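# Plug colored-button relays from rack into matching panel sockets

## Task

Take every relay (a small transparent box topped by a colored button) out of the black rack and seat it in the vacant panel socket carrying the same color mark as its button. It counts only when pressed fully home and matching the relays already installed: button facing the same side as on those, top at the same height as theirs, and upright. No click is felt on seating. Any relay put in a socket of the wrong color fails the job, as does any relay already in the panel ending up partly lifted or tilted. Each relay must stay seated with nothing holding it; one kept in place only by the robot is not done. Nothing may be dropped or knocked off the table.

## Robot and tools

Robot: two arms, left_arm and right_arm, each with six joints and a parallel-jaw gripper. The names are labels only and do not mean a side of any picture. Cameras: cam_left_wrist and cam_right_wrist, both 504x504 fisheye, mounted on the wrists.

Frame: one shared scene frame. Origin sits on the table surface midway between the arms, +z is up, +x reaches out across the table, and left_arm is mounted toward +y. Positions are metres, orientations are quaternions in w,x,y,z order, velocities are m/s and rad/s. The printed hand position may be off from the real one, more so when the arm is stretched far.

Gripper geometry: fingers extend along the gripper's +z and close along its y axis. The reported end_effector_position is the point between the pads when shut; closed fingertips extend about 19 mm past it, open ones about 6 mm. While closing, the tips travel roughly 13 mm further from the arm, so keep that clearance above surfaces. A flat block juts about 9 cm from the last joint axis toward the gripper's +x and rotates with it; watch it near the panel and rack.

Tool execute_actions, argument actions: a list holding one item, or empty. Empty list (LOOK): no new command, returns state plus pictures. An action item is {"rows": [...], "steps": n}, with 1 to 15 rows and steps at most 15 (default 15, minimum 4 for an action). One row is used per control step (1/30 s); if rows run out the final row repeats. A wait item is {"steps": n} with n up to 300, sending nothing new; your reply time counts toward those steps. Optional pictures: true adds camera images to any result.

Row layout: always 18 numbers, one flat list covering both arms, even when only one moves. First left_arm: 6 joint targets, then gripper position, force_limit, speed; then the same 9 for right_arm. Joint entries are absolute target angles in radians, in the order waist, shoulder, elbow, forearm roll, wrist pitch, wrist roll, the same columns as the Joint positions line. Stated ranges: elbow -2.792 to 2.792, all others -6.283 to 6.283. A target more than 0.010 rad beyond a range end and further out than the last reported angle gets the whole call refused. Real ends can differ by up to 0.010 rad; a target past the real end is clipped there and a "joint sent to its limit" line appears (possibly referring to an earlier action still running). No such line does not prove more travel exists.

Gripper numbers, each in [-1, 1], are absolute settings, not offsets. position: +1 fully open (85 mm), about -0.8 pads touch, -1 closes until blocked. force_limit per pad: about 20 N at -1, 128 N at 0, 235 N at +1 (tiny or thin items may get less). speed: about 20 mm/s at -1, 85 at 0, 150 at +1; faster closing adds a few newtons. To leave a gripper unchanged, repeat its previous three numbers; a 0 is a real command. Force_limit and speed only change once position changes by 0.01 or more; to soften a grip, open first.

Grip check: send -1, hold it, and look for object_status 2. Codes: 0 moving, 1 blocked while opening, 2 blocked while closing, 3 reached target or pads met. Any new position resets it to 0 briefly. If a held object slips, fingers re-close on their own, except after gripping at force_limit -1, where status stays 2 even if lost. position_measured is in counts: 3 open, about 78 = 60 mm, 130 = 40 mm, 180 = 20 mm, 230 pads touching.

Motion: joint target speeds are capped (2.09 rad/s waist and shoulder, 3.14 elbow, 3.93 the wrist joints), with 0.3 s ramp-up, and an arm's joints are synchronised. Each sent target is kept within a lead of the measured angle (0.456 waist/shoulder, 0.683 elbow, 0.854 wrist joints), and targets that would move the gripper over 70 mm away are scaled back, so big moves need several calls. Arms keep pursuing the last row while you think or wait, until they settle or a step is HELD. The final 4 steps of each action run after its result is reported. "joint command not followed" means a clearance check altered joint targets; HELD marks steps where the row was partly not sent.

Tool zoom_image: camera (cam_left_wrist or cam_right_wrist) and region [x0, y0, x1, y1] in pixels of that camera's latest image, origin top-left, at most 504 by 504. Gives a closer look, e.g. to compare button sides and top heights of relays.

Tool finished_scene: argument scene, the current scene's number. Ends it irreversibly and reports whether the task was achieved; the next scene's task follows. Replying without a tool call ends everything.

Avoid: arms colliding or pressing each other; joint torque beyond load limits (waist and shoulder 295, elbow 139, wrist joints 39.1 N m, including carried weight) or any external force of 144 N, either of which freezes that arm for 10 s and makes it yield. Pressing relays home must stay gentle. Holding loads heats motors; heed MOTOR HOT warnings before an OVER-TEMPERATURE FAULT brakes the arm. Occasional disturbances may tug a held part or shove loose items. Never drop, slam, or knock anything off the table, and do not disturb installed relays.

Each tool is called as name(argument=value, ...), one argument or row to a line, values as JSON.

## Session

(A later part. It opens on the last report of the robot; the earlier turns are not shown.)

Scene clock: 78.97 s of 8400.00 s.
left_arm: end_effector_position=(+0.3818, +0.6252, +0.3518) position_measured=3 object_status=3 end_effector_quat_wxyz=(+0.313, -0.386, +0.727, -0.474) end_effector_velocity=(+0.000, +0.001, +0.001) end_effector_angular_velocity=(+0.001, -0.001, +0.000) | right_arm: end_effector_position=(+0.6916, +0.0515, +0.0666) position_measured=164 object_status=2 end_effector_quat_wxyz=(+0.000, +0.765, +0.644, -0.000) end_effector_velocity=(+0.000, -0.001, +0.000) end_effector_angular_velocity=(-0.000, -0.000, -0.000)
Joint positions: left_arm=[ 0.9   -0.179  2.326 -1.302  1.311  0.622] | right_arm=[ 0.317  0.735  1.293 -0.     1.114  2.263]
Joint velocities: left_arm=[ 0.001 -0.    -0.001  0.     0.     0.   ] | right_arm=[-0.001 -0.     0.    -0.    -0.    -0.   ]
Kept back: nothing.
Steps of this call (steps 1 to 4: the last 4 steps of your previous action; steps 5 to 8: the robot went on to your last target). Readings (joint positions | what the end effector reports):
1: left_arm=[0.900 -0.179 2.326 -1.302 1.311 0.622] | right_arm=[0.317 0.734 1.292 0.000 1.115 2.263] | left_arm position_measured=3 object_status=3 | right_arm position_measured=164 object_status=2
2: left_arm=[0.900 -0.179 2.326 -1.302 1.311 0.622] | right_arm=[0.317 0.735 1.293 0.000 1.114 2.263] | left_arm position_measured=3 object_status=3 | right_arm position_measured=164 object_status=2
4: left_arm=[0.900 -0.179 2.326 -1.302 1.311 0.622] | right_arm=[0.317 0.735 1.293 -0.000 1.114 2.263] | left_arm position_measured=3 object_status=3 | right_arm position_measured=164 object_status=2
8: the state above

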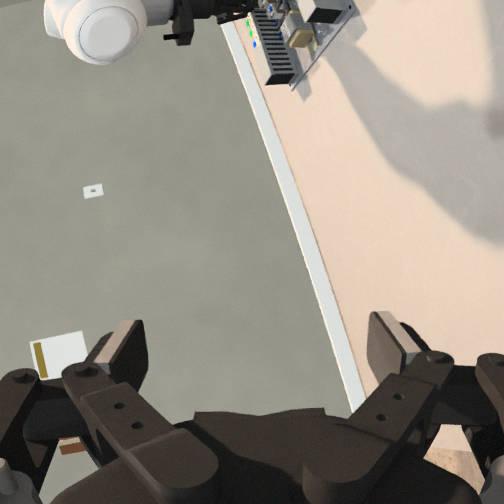

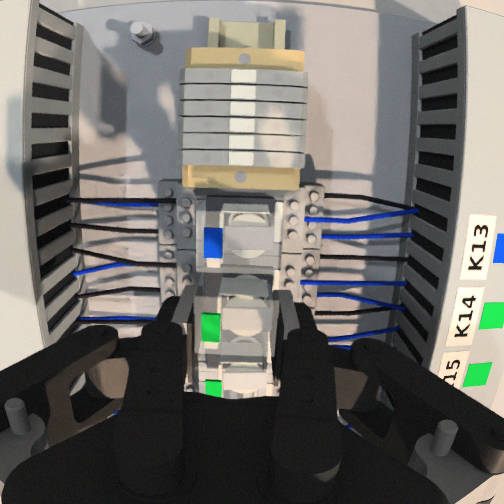

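Green unchanged in hand. Continue to .0630.

execute_actions(
  actions=[
    {"rows":[[0.9,-0.179,2.326,-1.302,1.311,0.622,1,0,0,0.3169,0.7351,1.2932,0,1.1133,2.2625,-1,-0.5,-0.3],[0.9,-0.179,2.326,-1.302,1.311,0.622,1,0,0,0.3169,0.7354,1.2935,0,1.1127,2.2625,-1,-0.5,-0.3],[0.9,-0.179,2.326,-1.302,1.311,0.622,1,0,0,0.3169,0.7357,1.2938,0,1.1121,2.2625,-1,-0.5,-0.3],[0.9,-0.179,2.326,-1.302,1.311,0.622,1,0,0,0.3169,0.7359,1.2941,0,1.1116,2.2625,-1,-0.5,-0.3],[0.9,-0.179,2.326,-1.302,1.311,0.622,1,0,0,0.3169,0.7362,1.2944,0,1.1110,2.2625,-1,-0.5,-0.3],[0.9,-0.179,2.326,-1.302,1.311,0.622,1,0,0,0.3169,0.7364,1.2947,0,1.1105,2.2625,-1,-0.5,-0.3],[0.9,-0.179,2.326,-1.302,1.311,0.622,1,0,0,0.3169,0.7367,1.2950,0,1.1099,2.2625,-1,-0.5,-0.3],[0.9,-0.179,2.326,-1.302,1.311,0.622,1,0,0,0.3169,0.7370,1.2954,0,1.1093,2.2625,-1,-0.5,-0.3],[0.9,-0.179,2.326,-1.302,1.311,0.622,1,0,0,0.3169,0.7372,1.2957,0,1.1087,2.2625,-1,-0.5,-0.3],[0.9,-0.179,2.326,-1.302,1.311,0.622,1,0,0,0.3169,0.7374,1.2959,0,1.1083,2.2625,-1,-0.5,-0.3]],"steps":13},
  ],
)

execute_actions(
  actions=[
    {"steps":8},
  ],
  pictures=true,
)

zoom_image(
  camera="cam_right_wrist",
  region=[130,170,370,410],
)

Scene clock: 79.60 s of 8400.00 s.
left_arm: end_effector_position=(+0.3818, +0.6252, +0.3518) position_measured=3 object_status=3 end_effector_quat_wxyz=(+0.313, -0.386, +0.727, -0.474) end_effector_velocity=(-0.000, +0.000, -0.000) end_effector_angular_velocity=(-0.001, +0.000, +0.001) | right_arm: end_effector_position=(+0.6914, +0.0514, +0.0637) position_measured=164 object_status=2 end_effector_quat_wxyz=(+0.000, +0.765, +0.644, -0.000) end_effector_velocity=(-0.001, -0.001, -0.013) end_effector_angular_velocity=(-0.001, +0.001, -0.001)
Joint positions: left_arm=[ 0.9   -0.179  2.326 -1.302  1.311  0.622] | right_arm=[ 0.317  0.737  1.295 -0.     1.11   2.263]
Joint velocities: left_arm=[ 0.001  0.    -0.    -0.     0.    -0.   ] | right_arm=[-0.001  0.008  0.01  -0.    -0.017  0.   ]
Steps of this call (steps 1 to 10: the robot went on to your last target; steps 11 to 19: the first 9 steps of this action). Readings (joint positions | what the end effector reports):
11: left_arm=[0.900 -0.179 2.326 -1.302 1.311 0.622] | right_arm=[0.317 0.735 1.293 -0.000 1.114 2.263] | left_arm position_measured=3 object_status=3 | right_arm position_measured=164 object_status=2
12: left_arm=[0.900 -0.179 2.326 -1.302 1.311 0.622] | right_arm=[0.317 0.735 1.293 -0.000 1.113 2.263] | left_arm position_measured=3 object_status=3 | right_arm position_measured=164 object_status=2
14: left_arm=[0.900 -0.179 2.326 -1.302 1.311 0.622] | right_arm=[0.317 0.736 1.294 -0.000 1.112 2.263] | left_arm position_measured=3 object_status=3 | right_arm position_measured=164 object_status=2
18: left_arm=[0.900 -0.179 2.326 -1.302 1.311 0.622] | right_arm=[0.317 0.737 1.295 -0.000 1.110 2.263] | left_arm position_measured=3 object_status=3 | right_arm position_measured=164 object_status=2
19: the state above

Scene clock: 79.87 s of 8400.00 s.
left_arm: end_effector_position=(+0.3818, +0.6252, +0.3518) position_measured=3 object_status=3 end_effector_quat_wxyz=(+0.313, -0.386, +0.727, -0.474) end_effector_velocity=(-0.000, +0.001, +0.000) end_effector_angular_velocity=(-0.001, +0.000, +0.001) | right_arm: end_effector_position=(+0.6914, +0.0514, +0.0629) position_measured=164 object_status=2 end_effector_quat_wxyz=(+0.000, +0.765, +0.644, +0.000) end_effector_velocity=(+0.000, -0.000, -0.000) end_effector_angular_velocity=(+0.000, +0.000, -0.000)
Joint positions: left_arm=[ 0.9   -0.179  2.326 -1.302  1.311  0.622] | right_arm=[ 0.317  0.737  1.296 -0.     1.108  2.263]
Joint velocities: left_arm=[ 0.001  0.    -0.    -0.     0.    -0.001] | right_arm=[-0.  0.  0.  0. -0.  0.]
Kept back: nothing.
Steps of this call (steps 1 to 4: the last 4 steps of your previous action; steps 5 to 8: the robot went on to your last target). Readings (joint positions | what the end effector reports):
1: left_arm=[0.900 -0.179 2.326 -1.302 1.311 0.622] | right_arm=[0.317 0.737 1.296 -0.000 1.109 2.263] | left_arm position_measured=3 object_status=3 | right_arm position_measured=164 object_status=2
2: left_arm=[0.900 -0.179 2.326 -1.302 1.311 0.622] | right_arm=[0.317 0.737 1.296 -0.000 1.109 2.263] | left_arm position_measured=3 object_status=3 | right_arm position_measured=164 object_status=2
4: left_arm=[0.900 -0.179 2.326 -1.302 1.311 0.622] | right_arm=[0.317 0.737 1.296 -0.000 1.108 2.263] | left_arm position_measured=3 object_status=3 | right_arm position_measured=164 object_status=2
8: the state above

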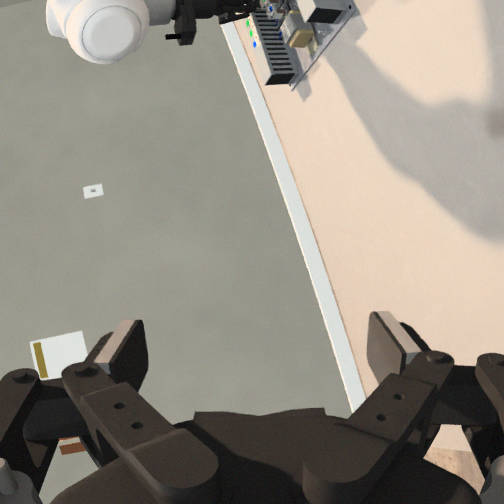

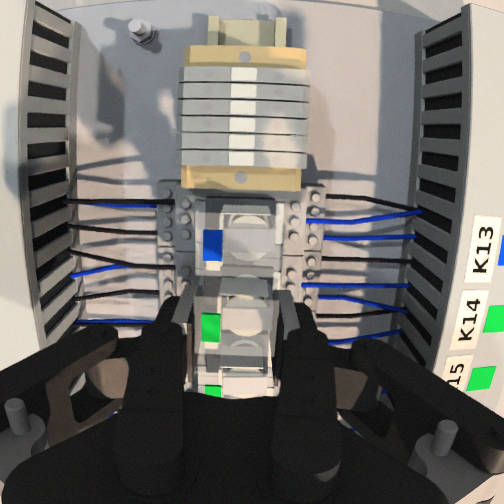

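Region (130, 170, 370, 410) of cam_right_wrist's 504x504 image, scaled by 2.100, with more detail than that image has.

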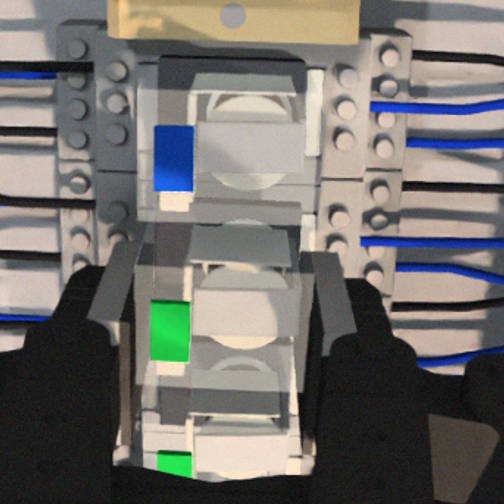

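execute_actions(
  actions=[
    {"rows":[[0.9,-0.179,2.326,-1.302,1.311,0.622,1,0,0,0.3169,0.7374,1.2959,0,1.1083,2.2625,0,-0.5,-0.3]],"steps":15},
  ],
)

execute_actions(
  actions=[
    {"steps":10},
  ],
  pictures=true,
)

zoom_image(
  camera="cam_right_wrist",
  region=[130,170,370,410],
)

Scene clock: 80.40 s of 8400.00 s.
left_arm: end_effector_position=(+0.3818, +0.6252, +0.3518) position_measured=3 object_status=3 end_effector_quat_wxyz=(+0.313, -0.386, +0.727, -0.474) end_effector_velocity=(-0.000, +0.001, -0.000) end_effector_angular_velocity=(+0.000, +0.001, +0.002) | right_arm: end_effector_position=(+0.6914, +0.0514, +0.0627) position_measured=129 object_status=0 end_effector_quat_wxyz=(-0.000, +0.765, +0.644, -0.000) end_effector_velocity=(-0.000, +0.000, -0.000) end_effector_angular_velocity=(+0.000, +0.000, +0.000)
Joint positions: left_arm=[ 0.9   -0.179  2.326 -1.302  1.311  0.622] | right_arm=[ 0.317  0.737  1.296 -0.     1.108  2.263]
Joint velocities: left_arm=[ 0.001  0.    -0.     0.    -0.001 -0.001] | right_arm=[ 0.  0.  0.  0.  0. -0.]
Steps of this call (steps 1 to 5: the robot went on to your last target; steps 6 to 16: the first 11 steps of this action). Readings (joint positions | what the end effector reports):
6: left_arm=[0.900 -0.179 2.326 -1.302 1.311 0.622] | right_arm=[0.317 0.737 1.296 -0.000 1.108 2.263] | left_arm position_measured=3 object_status=3 | right_arm position_measured=164 object_status=0
7: left_arm=[0.900 -0.179 2.326 -1.302 1.311 0.622] | right_arm=[0.317 0.737 1.296 -0.000 1.108 2.263] | left_arm position_measured=3 object_status=3 | right_arm position_measured=164 object_status=0
9: left_arm=[0.900 -0.179 2.326 -1.302 1.311 0.622] | right_arm=[0.317 0.737 1.296 -0.000 1.108 2.263] | left_arm position_measured=3 object_status=3 | right_arm position_measured=157 object_status=0
13: left_arm=[0.900 -0.179 2.326 -1.302 1.311 0.622] | right_arm=[0.317 0.737 1.296 -0.000 1.108 2.263] | left_arm position_measured=3 object_status=3 | right_arm position_measured=135 object_status=0
16: the state above

Scene clock: 80.73 s of 8400.00 s.
left_arm: end_effector_position=(+0.3818, +0.6252, +0.3518) position_measured=3 object_status=3 end_effector_quat_wxyz=(+0.313, -0.386, +0.727, -0.474) end_effector_velocity=(+0.000, -0.000, -0.000) end_effector_angular_velocity=(+0.001, -0.000, -0.000) | right_arm: end_effector_position=(+0.6914, +0.0514, +0.0628) position_measured=129 object_status=3 end_effector_quat_wxyz=(+0.000, +0.765, +0.644, -0.000) end_effector_velocity=(+0.000, -0.000, -0.000) end_effector_angular_velocity=(-0.001, -0.000, +0.000)
Joint positions: left_arm=[ 0.9   -0.179  2.326 -1.302  1.311  0.622] | right_arm=[ 0.317  0.737  1.296 -0.     1.108  2.263]
Joint velocities: left_arm=[-0.    -0.    -0.     0.    -0.     0.001] | right_arm=[-0.     0.001 -0.    -0.001 -0.    -0.   ]
Kept back: nothing.
Steps of this call (steps 1 to 4: the last 4 steps of your previous action; steps 5 to 10: the robot went on to your last target). Readings (joint positions | what the end effector reports):
1: left_arm=[0.900 -0.179 2.326 -1.302 1.311 0.622] | right_arm=[0.317 0.737 1.296 -0.000 1.108 2.263] | left_arm position_measured=3 object_status=3 | right_arm position_measured=129 object_status=0
2: left_arm=[0.900 -0.179 2.326 -1.302 1.311 0.622] | right_arm=[0.317 0.737 1.296 -0.000 1.108 2.263] | left_arm position_measured=3 object_status=3 | right_arm position_measured=129 object_status=0
4: left_arm=[0.900 -0.179 2.326 -1.302 1.311 0.622] | right_arm=[0.317 0.737 1.296 -0.000 1.108 2.263] | left_arm position_measured=3 object_status=3 | right_arm position_measured=129 object_status=0
8: left_arm=[0.900 -0.179 2.326 -1.302 1.311 0.622] | right_arm=[0.317 0.737 1.296 -0.000 1.108 2.263] | left_arm position_measured=3 object_status=3 | right_arm position_measured=129 object_status=3
10: the state above

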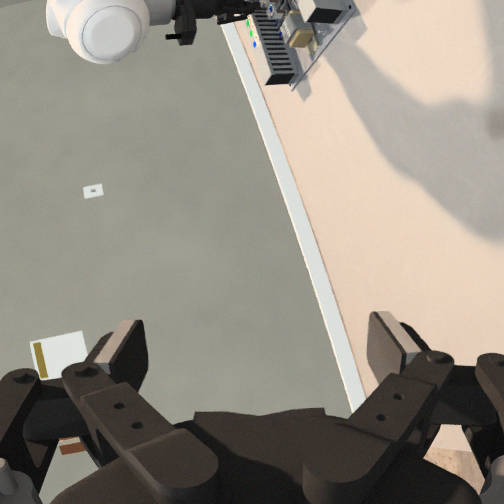

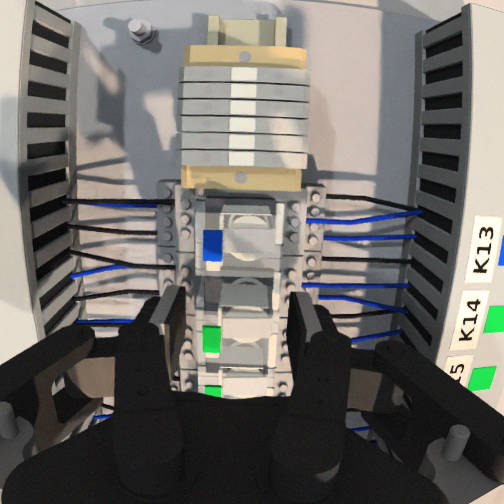

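Region (130, 170, 370, 410) of cam_right_wrist's 504x504 image, scaled by 2.100, with more detail than that image has.

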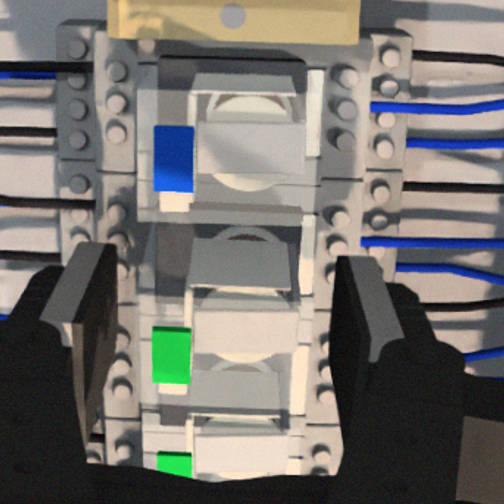

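execute_actions(
  actions=[
    {"rows":[[0.9,-0.179,2.326,-1.302,1.311,0.622,1,0,0,0.3169,0.7270,1.2833,0,1.1313,2.2625,0,-0.5,-0.3],[0.9,-0.179,2.326,-1.302,1.311,0.622,1,0,0,0.3169,0.7270,1.2833,0,1.1313,2.2625,0,-0.5,-0.3],[0.9,-0.179,2.326,-1.302,1.311,0.622,1,0,0,0.3169,0.6920,1.2350,0,1.2146,2.2625,0,-0.5,-0.3],[0.9,-0.179,2.326,-1.302,1.311,0.622,1,0,0,0.3169,0.6920,1.2350,0,1.2146,2.2625,0,-0.5,-0.3],[0.9,-0.179,2.326,-1.302,1.311,0.622,1,0,0,0.3169,0.6920,1.2350,0,1.2146,2.2625,0,-0.5,-0.3],[0.9,-0.179,2.326,-1.302,1.311,0.622,1,0,0,0.3169,0.6920,1.2350,0,1.2146,2.2625,0,-0.5,-0.3],[0.9,-0.179,2.326,-1.302,1.311,0.622,1,0,0,0.3169,0.6920,1.2350,0,1.2146,2.2625,0,-0.5,-0.3],[0.9,-0.179,2.326,-1.302,1.311,0.622,1,0,0,0.3169,0.6920,1.2350,0,1.2146,0.6917,0,-0.5,-0.3]],"steps":15},
  ],
)

execute_actions(
  actions=[
    {"steps":22},
  ],
  pictures=true,
)

Scene clock: 82.83 s of 8400.00 s.
left_arm: end_effector_position=(+0.3818, +0.6252, +0.3518) position_measured=3 object_status=3 end_effector_quat_wxyz=(+0.313, -0.386, +0.727, -0.474) end_effector_velocity=(-0.000, -0.000, +0.000) end_effector_angular_velocity=(+0.001, -0.001, -0.001) | right_arm: end_effector_position=(+0.6933, +0.0525, +0.1360) position_measured=129 object_status=3 end_effector_quat_wxyz=(-0.000, +0.743, +0.669, +0.000) end_effector_velocity=(+0.000, -0.001, -0.004) end_effector_angular_velocity=(-0.004, +0.005, +1.289)
Joint positions: left_arm=[ 0.9   -0.179  2.326 -1.302  1.311  0.622] | right_arm=[0.317 0.691 1.235 0.    1.214 2.195]
Joint velocities: left_arm=[-0.    -0.     0.    -0.     0.     0.002] | right_arm=[-0.001  0.005 -0.001 -0.001  0.002 -1.289]
Steps of this call (steps 1 to 15: the robot went on to your last target; steps 16 to 52: nothing new was sent; steps 53 to 63: the first 11 steps of this action). Readings (joint positions | what the end effector reports):
53: left_arm=[0.900 -0.179 2.326 -1.302 1.311 0.622] | right_arm=[0.317 0.737 1.296 -0.000 1.108 2.263] | left_arm position_measured=3 object_status=3 | right_arm position_measured=129 object_status=3
54: left_arm=[0.900 -0.179 2.326 -1.302 1.311 0.622] | right_arm=[0.317 0.735 1.293 -0.000 1.115 2.263] | left_arm position_measured=3 object_status=3 | right_arm position_measured=129 object_status=3
56: left_arm=[0.900 -0.179 2.326 -1.302 1.311 0.622] | right_arm=[0.317 0.723 1.277 -0.000 1.142 2.263] | left_arm position_measured=3 object_status=3 | right_arm position_measured=129 object_status=3
60: left_arm=[0.900 -0.179 2.326 -1.302 1.311 0.622] | right_arm=[0.317 0.691 1.235 0.000 1.214 2.262] | left_arm position_measured=3 object_status=3 | right_arm position_measured=129 object_status=3
63: the state above

Scene clock: 83.57 s of 8400.00 s.
left_arm: end_effector_position=(+0.3818, +0.6252, +0.3518) position_measured=3 object_status=3 end_effector_quat_wxyz=(+0.313, -0.386, +0.727, -0.474) end_effector_velocity=(+0.000, -0.000, +0.000) end_effector_angular_velocity=(+0.001, -0.001, -0.001) | right_arm: end_effector_position=(+0.6935, +0.0526, +0.1358) position_measured=129 object_status=3 end_effector_quat_wxyz=(+0.000, +0.085, +0.996, -0.000) end_effector_velocity=(+0.000, -0.001, -0.002) end_effector_angular_velocity=(-0.001, +0.002, +0.001)
Joint positions: left_arm=[ 0.9   -0.179  2.326 -1.302  1.311  0.622] | right_arm=[ 0.317  0.692  1.235 -0.     1.215  0.692]
Joint velocities: left_arm=[-0.    -0.    -0.    -0.     0.     0.001] | right_arm=[-0.001  0.002  0.     0.    -0.    -0.002]
Kept back: nothing.
Steps of this call (steps 1 to 4: the last 4 steps of your previous action; steps 5 to 22: the robot went on to your last target). Readings (joint positions | what the end effector reports):
1: left_arm=[0.900 -0.179 2.326 -1.302 1.311 0.622] | right_arm=[0.317 0.692 1.235 0.000 1.214 2.144] | left_arm position_measured=3 object_status=3 | right_arm position_measured=129 object_status=3
2: left_arm=[0.900 -0.179 2.326 -1.302 1.311 0.622] | right_arm=[0.317 0.692 1.235 0.000 1.214 2.079] | left_arm position_measured=3 object_status=3 | right_arm position_measured=129 object_status=3
4: left_arm=[0.900 -0.179 2.326 -1.302 1.311 0.622] | right_arm=[0.317 0.692 1.235 0.000 1.215 1.904] | left_arm position_measured=3 object_status=3 | right_arm position_measured=129 object_status=3
8: left_arm=[0.900 -0.179 2.326 -1.302 1.311 0.622] | right_arm=[0.317 0.692 1.235 -0.000 1.215 1.419] | left_arm position_measured=3 object_status=3 | right_arm position_measured=129 object_status=3
22: the state above

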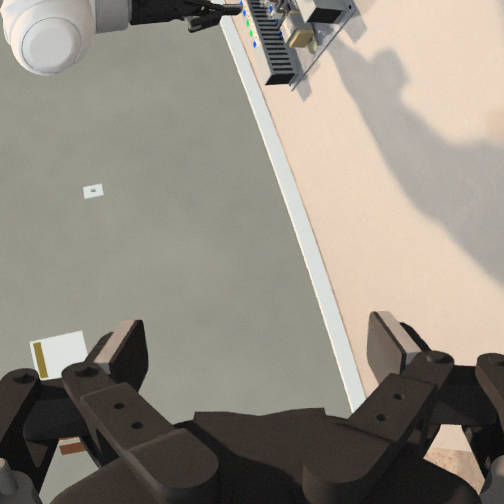

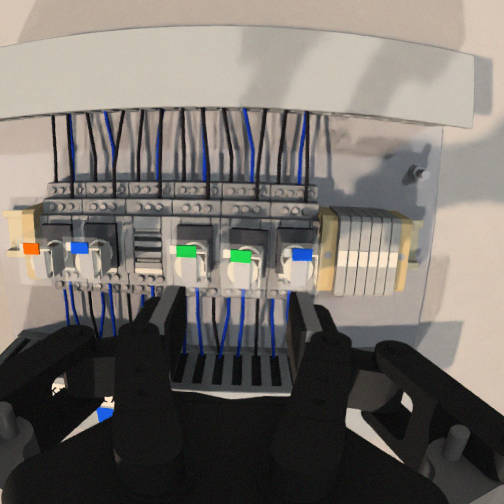

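zoom_image(
  camera="cam_right_wrist",
  region=[120,170,340,310],
)

Region (120, 170, 340, 310) of cam_right_wrist's 504x504 image, scaled by 2.291, with more detail than that image has; it fills the top 321 rows of this view, and the rest is white.

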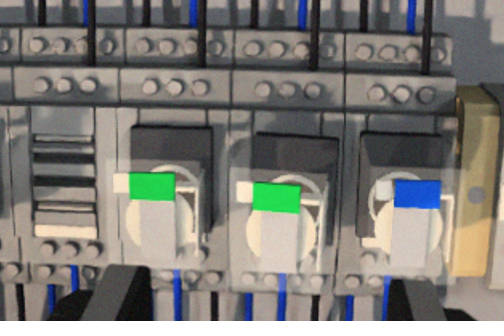

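execute_actions(
  actions=[
    {"rows":[[0.9,-0.179,2.326,-1.302,1.311,0.622,1,0,0,0.3140,0.6890,1.2410,0,1.2116,2.2596,0,-0.5,-0.3]],"steps":15},
  ],
)

execute_actions(
  actions=[
    {"steps":16},
  ],
)

execute_actions(
  actions=[
    {"rows":[[0.9,-0.179,2.326,-1.302,1.311,0.622,1,0,0,0.3140,0.7236,1.2893,0,1.1287,2.2596,0,-0.5,-0.3],[0.9,-0.179,2.326,-1.302,1.311,0.622,1,0,0,0.3140,0.7236,1.2893,0,1.1287,2.2596,0,-0.5,-0.3],[0.9,-0.179,2.326,-1.302,1.311,0.622,1,0,0,0.3140,0.7236,1.2893,0,1.1287,2.2596,0,-0.5,-0.3],[0.9,-0.179,2.326,-1.302,1.311,0.622,1,0,0,0.3140,0.7236,1.2893,0,1.1287,2.2596,0,-0.5,-0.3],[0.9,-0.179,2.326,-1.302,1.311,0.622,1,0,0,0.3140,0.7236,1.2893,0,1.1287,2.2596,0,-0.5,-0.3],[0.9,-0.179,2.326,-1.302,1.311,0.622,1,0,0,0.3140,0.7236,1.2893,0,1.1287,2.2596,0,-0.5,-0.3],[0.9,-0.179,2.326,-1.302,1.311,0.622,1,0,0,0.3140,0.7340,1.3019,0,1.1057,2.2596,0,-0.5,-0.3]],"steps":15},
  ],
)

execute_actions(
  actions=[
    {"steps":8},
  ],
  pictures=true,
)

zoom_image(
  camera="cam_right_wrist",
  region=[130,170,370,410],
)

Scene clock: 84.73 s of 8400.00 s.
left_arm: end_effector_position=(+0.3818, +0.6252, +0.3518) position_measured=3 object_status=3 end_effector_quat_wxyz=(+0.313, -0.386, +0.727, -0.474) end_effector_velocity=(-0.000, -0.000, -0.000) end_effector_angular_velocity=(-0.001, +0.001, +0.001) | right_arm: end_effector_position=(+0.6932, +0.0503, +0.1352) position_measured=129 object_status=3 end_effector_quat_wxyz=(-0.000, +0.431, +0.902, -0.000) end_effector_velocity=(+0.000, -0.007, -0.000) end_effector_angular_velocity=(-0.001, -0.004, -3.735)
Joint positions: left_arm=[ 0.9   -0.179  2.326 -1.302  1.311  0.622] | right_arm=[ 0.315  0.69   1.239 -0.     1.213  1.409]
Joint velocities: left_arm=[ 0.     0.     0.001 -0.    -0.    -0.001] | right_arm=[-0.006 -0.007  0.013 -0.    -0.009  3.729]
Steps of this call (steps 1 to 24: the robot went on to your last target; steps 25 to 35: the first 11 steps of this action). Readings (joint positions | what the end effector reports):
25: left_arm=[0.900 -0.179 2.326 -1.302 1.311 0.622] | right_arm=[0.317 0.692 1.235 -0.000 1.215 0.692] | left_arm position_measured=3 object_status=3 | right_arm position_measured=129 object_status=3
26: left_arm=[0.900 -0.179 2.326 -1.302 1.311 0.622] | right_arm=[0.317 0.692 1.235 -0.000 1.215 0.700] | left_arm position_measured=3 object_status=3 | right_arm position_measured=129 object_status=3
28: left_arm=[0.900 -0.179 2.326 -1.302 1.311 0.622] | right_arm=[0.317 0.692 1.235 -0.000 1.215 0.759] | left_arm position_measured=3 object_status=3 | right_arm position_measured=129 object_status=3
32: left_arm=[0.900 -0.179 2.326 -1.302 1.311 0.622] | right_arm=[0.316 0.691 1.237 -0.000 1.214 1.050] | left_arm position_measured=3 object_status=3 | right_arm position_measured=129 object_status=3
35: the state above

Scene clock: 85.27 s of 8400.00 s.
left_arm: end_effector_position=(+0.3818, +0.6252, +0.3518) position_measured=3 object_status=3 end_effector_quat_wxyz=(+0.313, -0.386, +0.727, -0.474) end_effector_velocity=(-0.000, -0.001, -0.001) end_effector_angular_velocity=(-0.003, +0.001, -0.001) | right_arm: end_effector_position=(+0.6931, +0.0493, +0.1354) position_measured=129 object_status=3 end_effector_quat_wxyz=(-0.000, +0.765, +0.644, -0.000) end_effector_velocity=(-0.000, +0.001, +0.001) end_effector_angular_velocity=(+0.001, -0.000, -0.001)
Joint positions: left_arm=[ 0.9   -0.179  2.326 -1.302  1.311  0.622] | right_arm=[ 0.314  0.689  1.241 -0.     1.212  2.259]
Joint velocities: left_arm=[-0.     0.     0.001  0.     0.001 -0.002] | right_arm=[ 0.001 -0.001  0.     0.001 -0.     0.001]
Kept back: nothing.
Steps of this call (steps 1 to 4: the last 4 steps of your previous action; steps 5 to 16: the robot went on to your last target). Readings (joint positions | what the end effector reports):
1: left_arm=[0.900 -0.179 2.326 -1.302 1.311 0.622] | right_arm=[0.315 0.690 1.240 -0.000 1.212 1.535] | left_arm position_measured=3 object_status=3 | right_arm position_measured=129 object_status=3
2: left_arm=[0.900 -0.179 2.326 -1.302 1.311 0.622] | right_arm=[0.315 0.690 1.240 -0.000 1.212 1.660] | left_arm position_measured=3 object_status=3 | right_arm position_measured=129 object_status=3
4: left_arm=[0.900 -0.179 2.326 -1.302 1.311 0.622] | right_arm=[0.314 0.689 1.240 -0.000 1.212 1.889] | left_arm position_measured=3 object_status=3 | right_arm position_measured=129 object_status=3
8: left_arm=[0.900 -0.179 2.326 -1.302 1.311 0.622] | right_arm=[0.314 0.689 1.241 -0.000 1.212 2.186] | left_arm position_measured=3 object_status=3 | right_arm position_measured=129 object_status=3
16: the state above

Scene clock: 85.63 s of 8400.00 s.
left_arm: end_effector_position=(+0.3818, +0.6252, +0.3518) position_measured=3 object_status=3 end_effector_quat_wxyz=(+0.313, -0.386, +0.727, -0.474) end_effector_velocity=(-0.000, +0.000, -0.000) end_effector_angular_velocity=(+0.001, -0.000, +0.001) | right_arm: end_effector_position=(+0.6908, +0.0479, +0.0628) position_measured=129 object_status=3 end_effector_quat_wxyz=(-0.000, +0.765, +0.644, -0.000) end_effector_velocity=(+0.011, +0.005, +0.007) end_effector_angular_velocity=(+0.013, -0.024, -0.000)
Joint positions: left_arm=[ 0.9   -0.179  2.326 -1.302  1.311  0.622] | right_arm=[0.314 0.734 1.302 0.    1.106 2.26 ]
Joint velocities: left_arm=[ 0.001 -0.    -0.    -0.    -0.001  0.001] | right_arm=[-0.001  0.    -0.015 -0.    -0.013  0.   ]
Steps of this call (steps 1 to 11: the first 11 steps of this action). Readings (joint positions | what the end effector reports):
1: left_arm=[0.900 -0.179 2.326 -1.302 1.311 0.622] | right_arm=[0.314 0.689 1.241 -0.000 1.211 2.259] | left_arm position_measured=3 object_status=3 | right_arm position_measured=129 object_status=3
2: left_arm=[0.900 -0.179 2.326 -1.302 1.311 0.622] | right_arm=[0.314 0.691 1.245 -0.000 1.204 2.260] | left_arm position_measured=3 object_status=3 | right_arm position_measured=129 object_status=3
4: left_arm=[0.900 -0.179 2.326 -1.302 1.311 0.622] | right_arm=[0.314 0.711 1.274 -0.000 1.155 2.260] | left_arm position_measured=3 object_status=3 | right_arm position_measured=129 object_status=3
8: left_arm=[0.900 -0.179 2.326 -1.302 1.311 0.622] | right_arm=[0.314 0.726 1.292 0.000 1.122 2.260] | left_arm position_measured=3 object_status=3 | right_arm position_measured=129 object_status=3
11: the state above

Scene clock: 85.90 s of 8400.00 s.
left_arm: end_effector_position=(+0.3818, +0.6252, +0.3518) position_measured=3 object_status=3 end_effector_quat_wxyz=(+0.313, -0.386, +0.727, -0.474) end_effector_velocity=(+0.000, -0.000, -0.000) end_effector_angular_velocity=(+0.001, +0.000, -0.000) | right_arm: end_effector_position=(+0.6909, +0.0480, +0.0629) position_measured=129 object_status=3 end_effector_quat_wxyz=(-0.000, +0.765, +0.644, -0.000) end_effector_velocity=(-0.001, +0.000, -0.001) end_effector_angular_velocity=(-0.000, +0.002, +0.000)
Joint positions: left_arm=[ 0.9   -0.179  2.326 -1.302  1.311  0.622] | right_arm=[0.314 0.734 1.302 0.    1.106 2.26 ]
Joint velocities: left_arm=[-0.001 -0.    -0.     0.    -0.001  0.   ] | right_arm=[0.001 0.    0.001 0.    0.    0.   ]
Kept back: nothing.
Steps of this call (steps 1 to 4: the last 4 steps of your previous action; steps 5 to 8: the robot went on to your last target). Readings (joint positions | what the end effector reports):
1: left_arm=[0.900 -0.179 2.326 -1.302 1.311 0.622] | right_arm=[0.314 0.734 1.302 0.000 1.106 2.260] | left_arm position_measured=3 object_status=3 | right_arm position_measured=129 object_status=3
2: left_arm=[0.900 -0.179 2.326 -1.302 1.311 0.622] | right_arm=[0.314 0.734 1.302 0.000 1.106 2.260] | left_arm position_measured=3 object_status=3 | right_arm position_measured=129 object_status=3
4: left_arm=[0.900 -0.179 2.326 -1.302 1.311 0.622] | right_arm=[0.314 0.734 1.302 0.000 1.106 2.260] | left_arm position_measured=3 object_status=3 | right_arm position_measured=129 object_status=3
8: the state above

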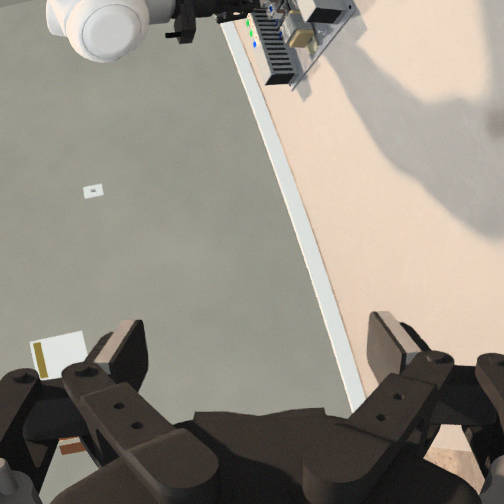

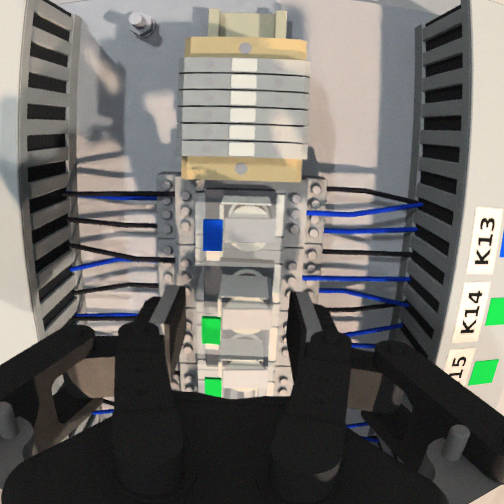

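Region (130, 170, 370, 410) of cam_right_wrist's 504x504 image, scaled by 2.100, with more detail than that image has.

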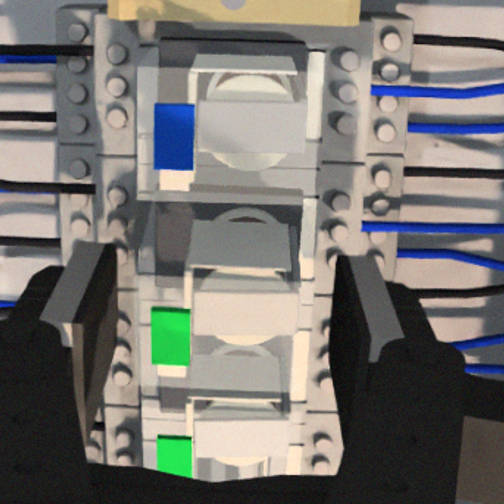

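execute_actions(
  actions=[],
)

Scene clock: 86.50 s of 8400.00 s.
left_arm: end_effector_position=(+0.3818, +0.6252, +0.3518) position_measured=3 object_status=3 end_effector_quat_wxyz=(+0.313, -0.386, +0.727, -0.474) end_effector_velocity=(+0.000, -0.000, +0.000) end_effector_angular_velocity=(+0.001, -0.001, -0.002) | right_arm: end_effector_position=(+0.6909, +0.0480, +0.0629) position_measured=129 object_status=3 end_effector_quat_wxyz=(-0.000, +0.765, +0.644, -0.000) end_effector_velocity=(+0.000, -0.000, +0.001) end_effector_angular_velocity=(+0.001, -0.001, -0.000)
Joint positions: left_arm=[ 0.9   -0.179  2.326 -1.302  1.311  0.622] | right_arm=[0.314 0.734 1.302 0.    1.106 2.26 ]
Joint velocities: left_arm=[-0.001 -0.    -0.     0.     0.001  0.001] | right_arm=[-0.    -0.002  0.     0.    -0.    -0.   ]
Kept back: nothing.
Steps of this call (steps 1 to 15: the robot went on to your last target; steps 16 to 18: nothing new was sent). Readings (joint positions | what the end effector reports):
1: left_arm=[0.900 -0.179 2.326 -1.302 1.311 0.622] | right_arm=[0.314 0.734 1.302 0.000 1.106 2.260] | left_arm position_measured=3 object_status=3 | right_arm position_measured=129 object_status=3
2: left_arm=[0.900 -0.179 2.326 -1.302 1.311 0.622] | right_arm=[0.314 0.734 1.302 0.000 1.106 2.260] | left_arm position_measured=3 object_status=3 | right_arm position_measured=129 object_status=3
4: left_arm=[0.900 -0.179 2.326 -1.302 1.311 0.622] | right_arm=[0.314 0.734 1.302 0.000 1.106 2.260] | left_arm position_measured=3 object_status=3 | right_arm position_measured=129 object_status=3
8: left_arm=[0.900 -0.179 2.326 -1.302 1.311 0.622] | right_arm=[0.314 0.734 1.302 0.000 1.106 2.260] | left_arm position_measured=3 object_status=3 | right_arm position_measured=129 object_status=3
18: the state above
All arms were judged still, so your last target was given up. Only a new action makes them travel on or press farther. Fingers that are still opening or closing keep moving.

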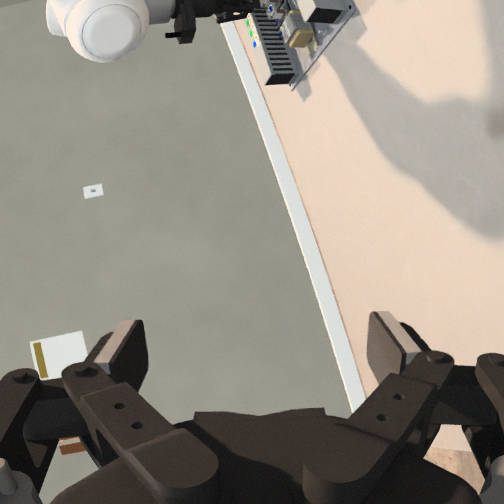

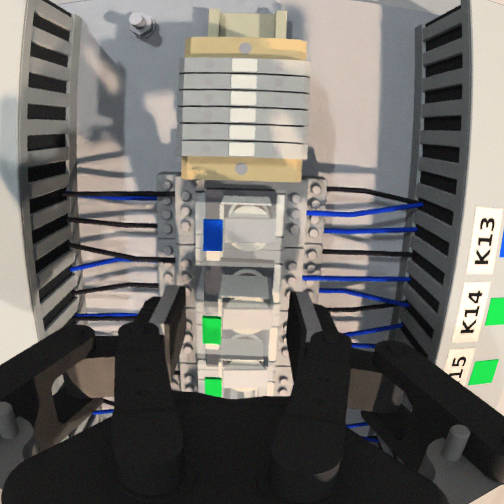

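execute_actions(
  actions=[
    {"rows":[[0.9,-0.179,2.326,-1.302,1.311,0.622,1,0,0,0.3140,0.7340,1.3019,0,1.1057,2.2596,-1,-0.5,-0.3]],"steps":15},
  ],
)

execute_actions(
  actions=[
    {"rows":[[0.9,-0.179,2.326,-1.302,1.311,0.622,1,0,0,0.3140,0.7310,1.2978,0,1.1128,2.2596,-1,-0.5,-0.3],[0.9,-0.179,2.326,-1.302,1.311,0.622,1,0,0,0.3140,0.7310,1.2978,0,1.1128,2.2596,-1,-0.5,-0.3],[0.9,-0.179,2.326,-1.302,1.311,0.622,1,0,0,0.3140,0.7280,1.2938,0,1.1198,2.2596,-1,-0.5,-0.3],[0.9,-0.179,2.326,-1.302,1.311,0.622,1,0,0,0.3140,0.7280,1.2938,0,1.1198,2.2596,-1,-0.5,-0.3],[0.9,-0.179,2.326,-1.302,1.311,0.622,1,0,0,0.3140,0.7250,1.2897,0,1.1269,2.2596,-1,-0.5,-0.3],[0.9,-0.179,2.326,-1.302,1.311,0.622,1,0,0,0.3140,0.7250,1.2897,0,1.1269,2.2596,-1,-0.5,-0.3],[0.9,-0.179,2.326,-1.302,1.311,0.622,1,0,0,0.3140,0.7190,1.2816,0,1.1410,2.2596,-1,-0.5,-0.3],[0.9,-0.179,2.326,-1.302,1.311,0.622,1,0,0,0.3140,0.7130,1.2735,0,1.1551,2.2596,-1,-0.5,-0.3],[0.9,-0.179,2.326,-1.302,1.311,0.622,1,0,0,0.3140,0.7040,1.2613,0,1.1763,2.2596,-1,-0.5,-0.3],[0.9,-0.179,2.326,-1.302,1.311,0.622,1,0,0,0.3140,0.6890,1.2410,0,1.2116,2.2596,-1,-0.5,-0.3]],"steps":15},
  ],
  pictures=true,
)

Scene clock: 87.20 s of 8400.00 s.
left_arm: end_effector_position=(+0.3818, +0.6252, +0.3518) position_measured=3 object_status=3 end_effector_quat_wxyz=(+0.313, -0.386, +0.727, -0.474) end_effector_velocity=(-0.000, -0.000, +0.000) end_effector_angular_velocity=(-0.001, -0.000, -0.000) | right_arm: end_effector_position=(+0.6909, +0.0480, +0.0630) position_measured=164 object_status=0 end_effector_quat_wxyz=(+0.000, +0.765, +0.644, +0.000) end_effector_velocity=(+0.000, -0.001, -0.000) end_effector_angular_velocity=(+0.000, +0.000, -0.001)
Joint positions: left_arm=[ 0.9   -0.179  2.326 -1.302  1.311  0.622] | right_arm=[ 0.314  0.734  1.302 -0.     1.106  2.26 ]
Joint velocities: left_arm=[ 0.    -0.     0.     0.     0.001 -0.   ] | right_arm=[-0.001  0.    -0.     0.001  0.     0.   ]
Steps of this call (steps 1 to 10: nothing new was sent; steps 11 to 21: the first 11 steps of this action). Readings (joint positions | what the end effector reports):
11: left_arm=[0.900 -0.179 2.326 -1.302 1.311 0.622] | right_arm=[0.314 0.734 1.302 -0.000 1.106 2.260] | left_arm position_measured=3 object_status=3 | right_arm position_measured=129 object_status=0
12: left_arm=[0.900 -0.179 2.326 -1.302 1.311 0.622] | right_arm=[0.314 0.734 1.302 -0.000 1.106 2.260] | left_arm position_measured=3 object_status=3 | right_arm position_measured=129 object_status=0
14: left_arm=[0.900 -0.179 2.326 -1.302 1.311 0.622] | right_arm=[0.314 0.734 1.302 -0.000 1.106 2.260] | left_arm position_measured=3 object_status=3 | right_arm position_measured=136 object_status=0
18: left_arm=[0.900 -0.179 2.326 -1.302 1.311 0.622] | right_arm=[0.314 0.734 1.302 -0.000 1.106 2.260] | left_arm position_measured=3 object_status=3 | right_arm position_measured=158 object_status=0
21: the state above

Scene clock: 87.70 s of 8400.00 s.
left_arm: end_effector_position=(+0.3818, +0.6252, +0.3518) position_measured=3 object_status=3 end_effector_quat_wxyz=(+0.313, -0.386, +0.727, -0.474) end_effector_velocity=(-0.000, +0.000, -0.000) end_effector_angular_velocity=(-0.001, +0.000, +0.002) | right_arm: end_effector_position=(+0.6929, +0.0492, +0.1116) position_measured=164 object_status=2 end_effector_quat_wxyz=(-0.000, +0.765, +0.644, -0.000) end_effector_velocity=(+0.006, +0.004, +0.432) end_effector_angular_velocity=(-0.003, +0.006, +0.000)
Joint positions: left_arm=[ 0.9   -0.179  2.326 -1.302  1.311  0.622] | right_arm=[ 0.314  0.704  1.261 -0.     1.178  2.26 ]
Joint velocities: left_arm=[ 0.002 -0.     0.    -0.     0.    -0.   ] | right_arm=[ 0.    -0.266 -0.364  0.     0.636 -0.   ]
Steps of this call (steps 1 to 4: the last 4 steps of your previous action; steps 5 to 15: the first 11 steps of this action). Readings (joint positions | what the end effector reports):
5: left_arm=[0.900 -0.179 2.326 -1.302 1.311 0.622] | right_arm=[0.314 0.734 1.302 -0.000 1.106 2.260] | left_arm position_measured=3 object_status=3 | right_arm position_measured=164 object_status=2
6: left_arm=[0.900 -0.179 2.326 -1.302 1.311 0.622] | right_arm=[0.314 0.733 1.300 -0.000 1.108 2.260] | left_arm position_measured=3 object_status=3 | right_arm position_measured=164 object_status=2
8: left_arm=[0.900 -0.179 2.326 -1.302 1.311 0.622] | right_arm=[0.314 0.730 1.296 -0.000 1.115 2.260] | left_arm position_measured=3 object_status=3 | right_arm position_measured=164 object_status=2
12: left_arm=[0.900 -0.179 2.326 -1.302 1.311 0.622] | right_arm=[0.314 0.723 1.287 -0.000 1.133 2.260] | left_arm position_measured=3 object_status=3 | right_arm position_measured=164 object_status=2
15: the state above

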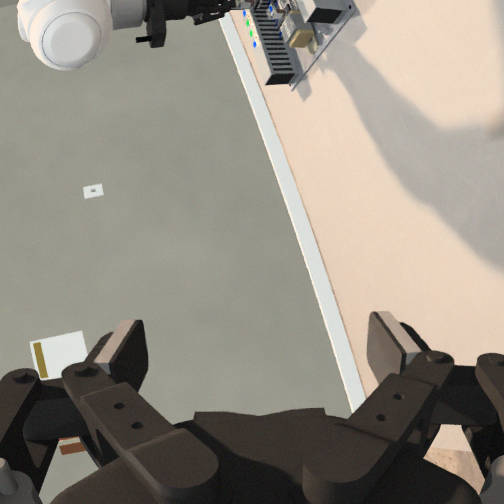

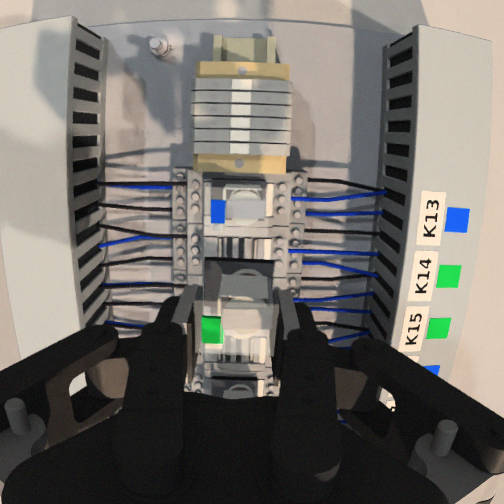

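execute_actions(
  actions=[
    {"rows":[[0.9,-0.179,2.326,-1.302,1.311,0.622,1,0,0,0.0344,0.4707,1.6165,0,1.0544,-0.8502,-1,-0.5,-0.3]],"steps":15},
  ],
)

execute_actions(
  actions=[
    {"steps":30},
  ],
  pictures=true,
)

Scene clock: 88.30 s of 8400.00 s.
left_arm: end_effector_position=(+0.3818, +0.6252, +0.3518) position_measured=3 object_status=3 end_effector_quat_wxyz=(+0.313, -0.386, +0.727, -0.474) end_effector_velocity=(-0.000, -0.000, +0.000) end_effector_angular_velocity=(-0.001, -0.000, -0.001) | right_arm: end_effector_position=(+0.6879, -0.0804, +0.1349) position_measured=164 object_status=2 end_effector_quat_wxyz=(-0.000, +0.644, +0.765, -0.000) end_effector_velocity=(-0.059, -0.411, -0.007) end_effector_angular_velocity=(+0.001, +0.000, +1.611)
Joint positions: left_arm=[ 0.9   -0.179  2.326 -1.302  1.311  0.622] | right_arm=[0.185 0.588 1.415 0.    1.139 1.788]
Joint velocities: left_arm=[-0.    -0.     0.    -0.     0.001 -0.   ] | right_arm=[-0.421 -0.328  0.565 -0.    -0.237 -2.033]
Steps of this call (steps 1 to 4: the last 4 steps of your previous action; steps 5 to 7: the robot went on to your last target; steps 8 to 18: the first 11 steps of this action). Readings (joint positions | what the end effector reports):
8: left_arm=[0.900 -0.179 2.326 -1.302 1.311 0.622] | right_arm=[0.314 0.689 1.241 0.000 1.212 2.260] | left_arm position_measured=3 object_status=3 | right_arm position_measured=164 object_status=2
9: left_arm=[0.900 -0.179 2.326 -1.302 1.311 0.622] | right_arm=[0.312 0.687 1.244 0.000 1.211 2.253] | left_arm position_measured=3 object_status=3 | right_arm position_measured=164 object_status=2
11: left_arm=[0.900 -0.179 2.326 -1.302 1.311 0.622] | right_arm=[0.293 0.673 1.269 0.000 1.200 2.196] | left_arm position_measured=3 object_status=3 | right_arm position_measured=164 object_status=2
15: left_arm=[0.900 -0.179 2.326 -1.302 1.311 0.622] | right_arm=[0.229 0.623 1.355 0.000 1.164 1.979] | left_arm position_measured=3 object_status=3 | right_arm position_measured=164 object_status=2
18: the state above

Scene clock: 89.30 s of 8400.00 s.
left_arm: end_effector_position=(+0.3818, +0.6252, +0.3518) position_measured=3 object_status=3 end_effector_quat_wxyz=(+0.313, -0.386, +0.727, -0.474) end_effector_velocity=(-0.000, +0.000, -0.000) end_effector_angular_velocity=(+0.001, -0.001, -0.000) | right_arm: end_effector_position=(+0.6505, -0.2202, +0.1299) position_measured=164 object_status=2 end_effector_quat_wxyz=(-0.000, -0.518, +0.856, +0.000) end_effector_velocity=(-0.000, +0.000, -0.000) end_effector_angular_velocity=(+0.001, +0.000, +0.003)
Joint positions: left_arm=[ 0.9   -0.179  2.326 -1.302  1.311  0.622] | right_arm=[ 0.034  0.471  1.616  0.     1.054 -0.85 ]
Joint velocities: left_arm=[ 0.     0.     0.    -0.    -0.     0.002] | right_arm=[-0.     0.     0.     0.001  0.    -0.004]
Kept back: nothing.
Steps of this call (steps 1 to 4: the last 4 steps of your previous action; steps 5 to 30: the robot went on to your last target). Readings (joint positions | what the end effector reports):
1: left_arm=[0.900 -0.179 2.326 -1.302 1.311 0.622] | right_arm=[0.171 0.577 1.434 0.000 1.131 1.717] | left_arm position_measured=3 object_status=3 | right_arm position_measured=164 object_status=2
2: left_arm=[0.900 -0.179 2.326 -1.302 1.311 0.622] | right_arm=[0.157 0.567 1.452 0.000 1.124 1.641] | left_arm position_measured=3 object_status=3 | right_arm position_measured=164 object_status=2
4: left_arm=[0.900 -0.179 2.326 -1.302 1.311 0.622] | right_arm=[0.131 0.546 1.487 0.000 1.109 1.474] | left_arm position_measured=3 object_status=3 | right_arm position_measured=164 object_status=2
8: left_arm=[0.900 -0.179 2.326 -1.302 1.311 0.622] | right_arm=[0.084 0.510 1.549 0.000 1.083 1.054] | left_arm position_measured=3 object_status=3 | right_arm position_measured=164 object_status=2
30: the state above

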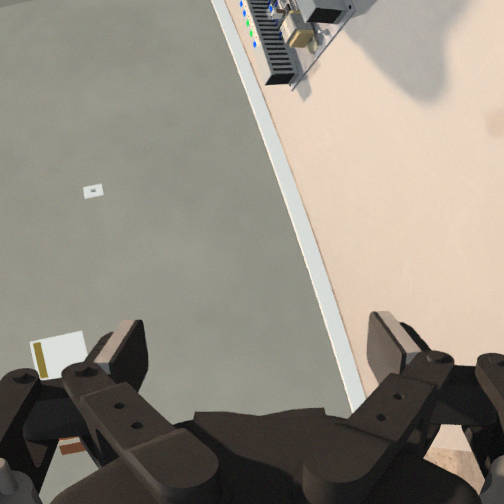

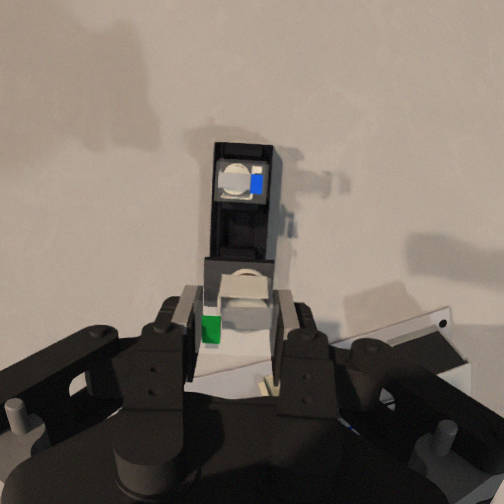

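execute_actions(
  actions=[
    {"rows":[[0.9,-0.179,2.326,-1.302,1.311,0.622,1,0,0,0.0344,0.5300,1.6600,0,0.9516,-0.8502,-1,-0.5,-0.3]],"steps":15},
  ],
  pictures=true,
)

zoom_image(
  camera="cam_right_wrist",
  region=[130,170,370,410],
)

Scene clock: 89.90 s of 8400.00 s.
left_arm: end_effector_position=(+0.3818, +0.6252, +0.3518) position_measured=3 object_status=3 end_effector_quat_wxyz=(+0.313, -0.386, +0.727, -0.474) end_effector_velocity=(+0.000, -0.000, -0.001) end_effector_angular_velocity=(-0.000, +0.001, +0.001) | right_arm: end_effector_position=(+0.6519, -0.2199, +0.0637) position_measured=164 object_status=2 end_effector_quat_wxyz=(-0.000, -0.518, +0.856, -0.000) end_effector_velocity=(-0.001, +0.000, -0.001) end_effector_angular_velocity=(+0.000, +0.002, -0.000)
Joint positions: left_arm=[ 0.9   -0.179  2.326 -1.302  1.311  0.622] | right_arm=[ 0.034  0.53   1.66  -0.     0.952 -0.85 ]
Joint velocities: left_arm=[-0.001 -0.     0.001  0.    -0.002 -0.001] | right_arm=[ 0.     0.     0.002  0.001 -0.    -0.   ]
Steps of this call (steps 1 to 7: the robot went on to your last target; steps 8 to 18: the first 11 steps of this action). Readings (joint positions | what the end effector reports):
8: left_arm=[0.900 -0.179 2.326 -1.302 1.311 0.622] | right_arm=[0.034 0.471 1.617 0.000 1.054 -0.850] | left_arm position_measured=3 object_status=3 | right_arm position_measured=164 object_status=2
9: left_arm=[0.900 -0.179 2.326 -1.302 1.311 0.622] | right_arm=[0.034 0.474 1.619 0.000 1.047 -0.850] | left_arm position_measured=3 object_status=3 | right_arm position_measured=164 object_status=2
11: left_arm=[0.900 -0.179 2.326 -1.302 1.311 0.622] | right_arm=[0.034 0.502 1.640 0.000 0.998 -0.850] | left_arm position_measured=3 object_status=3 | right_arm position_measured=164 object_status=2
15: left_arm=[0.900 -0.179 2.326 -1.302 1.311 0.622] | right_arm=[0.034 0.530 1.660 -0.000 0.952 -0.850] | left_arm position_measured=3 object_status=3 | right_arm position_measured=164 object_status=2
18: the state above

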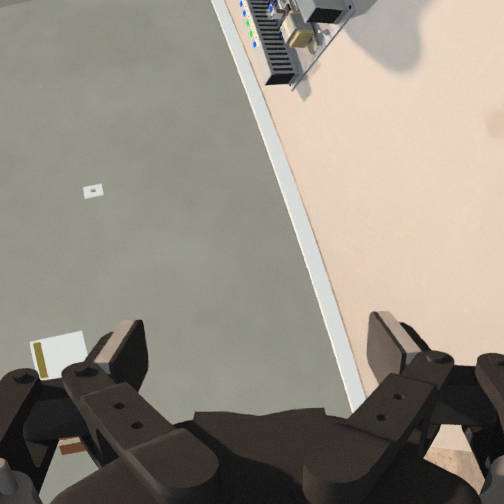

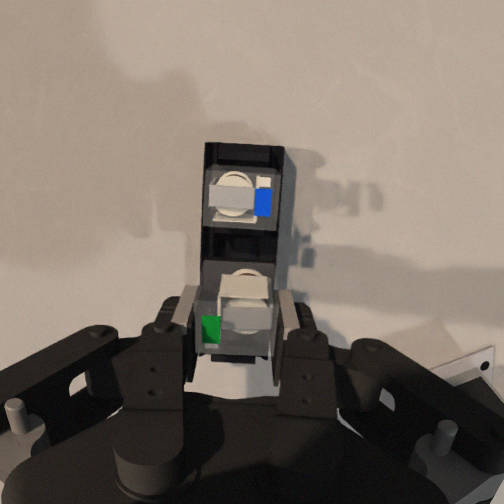

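Region (130, 170, 370, 410) of cam_right_wrist's 504x504 image, scaled by 2.100, with more detail than that image has.

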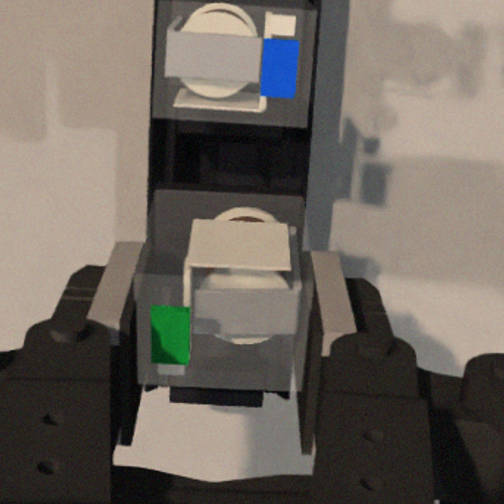

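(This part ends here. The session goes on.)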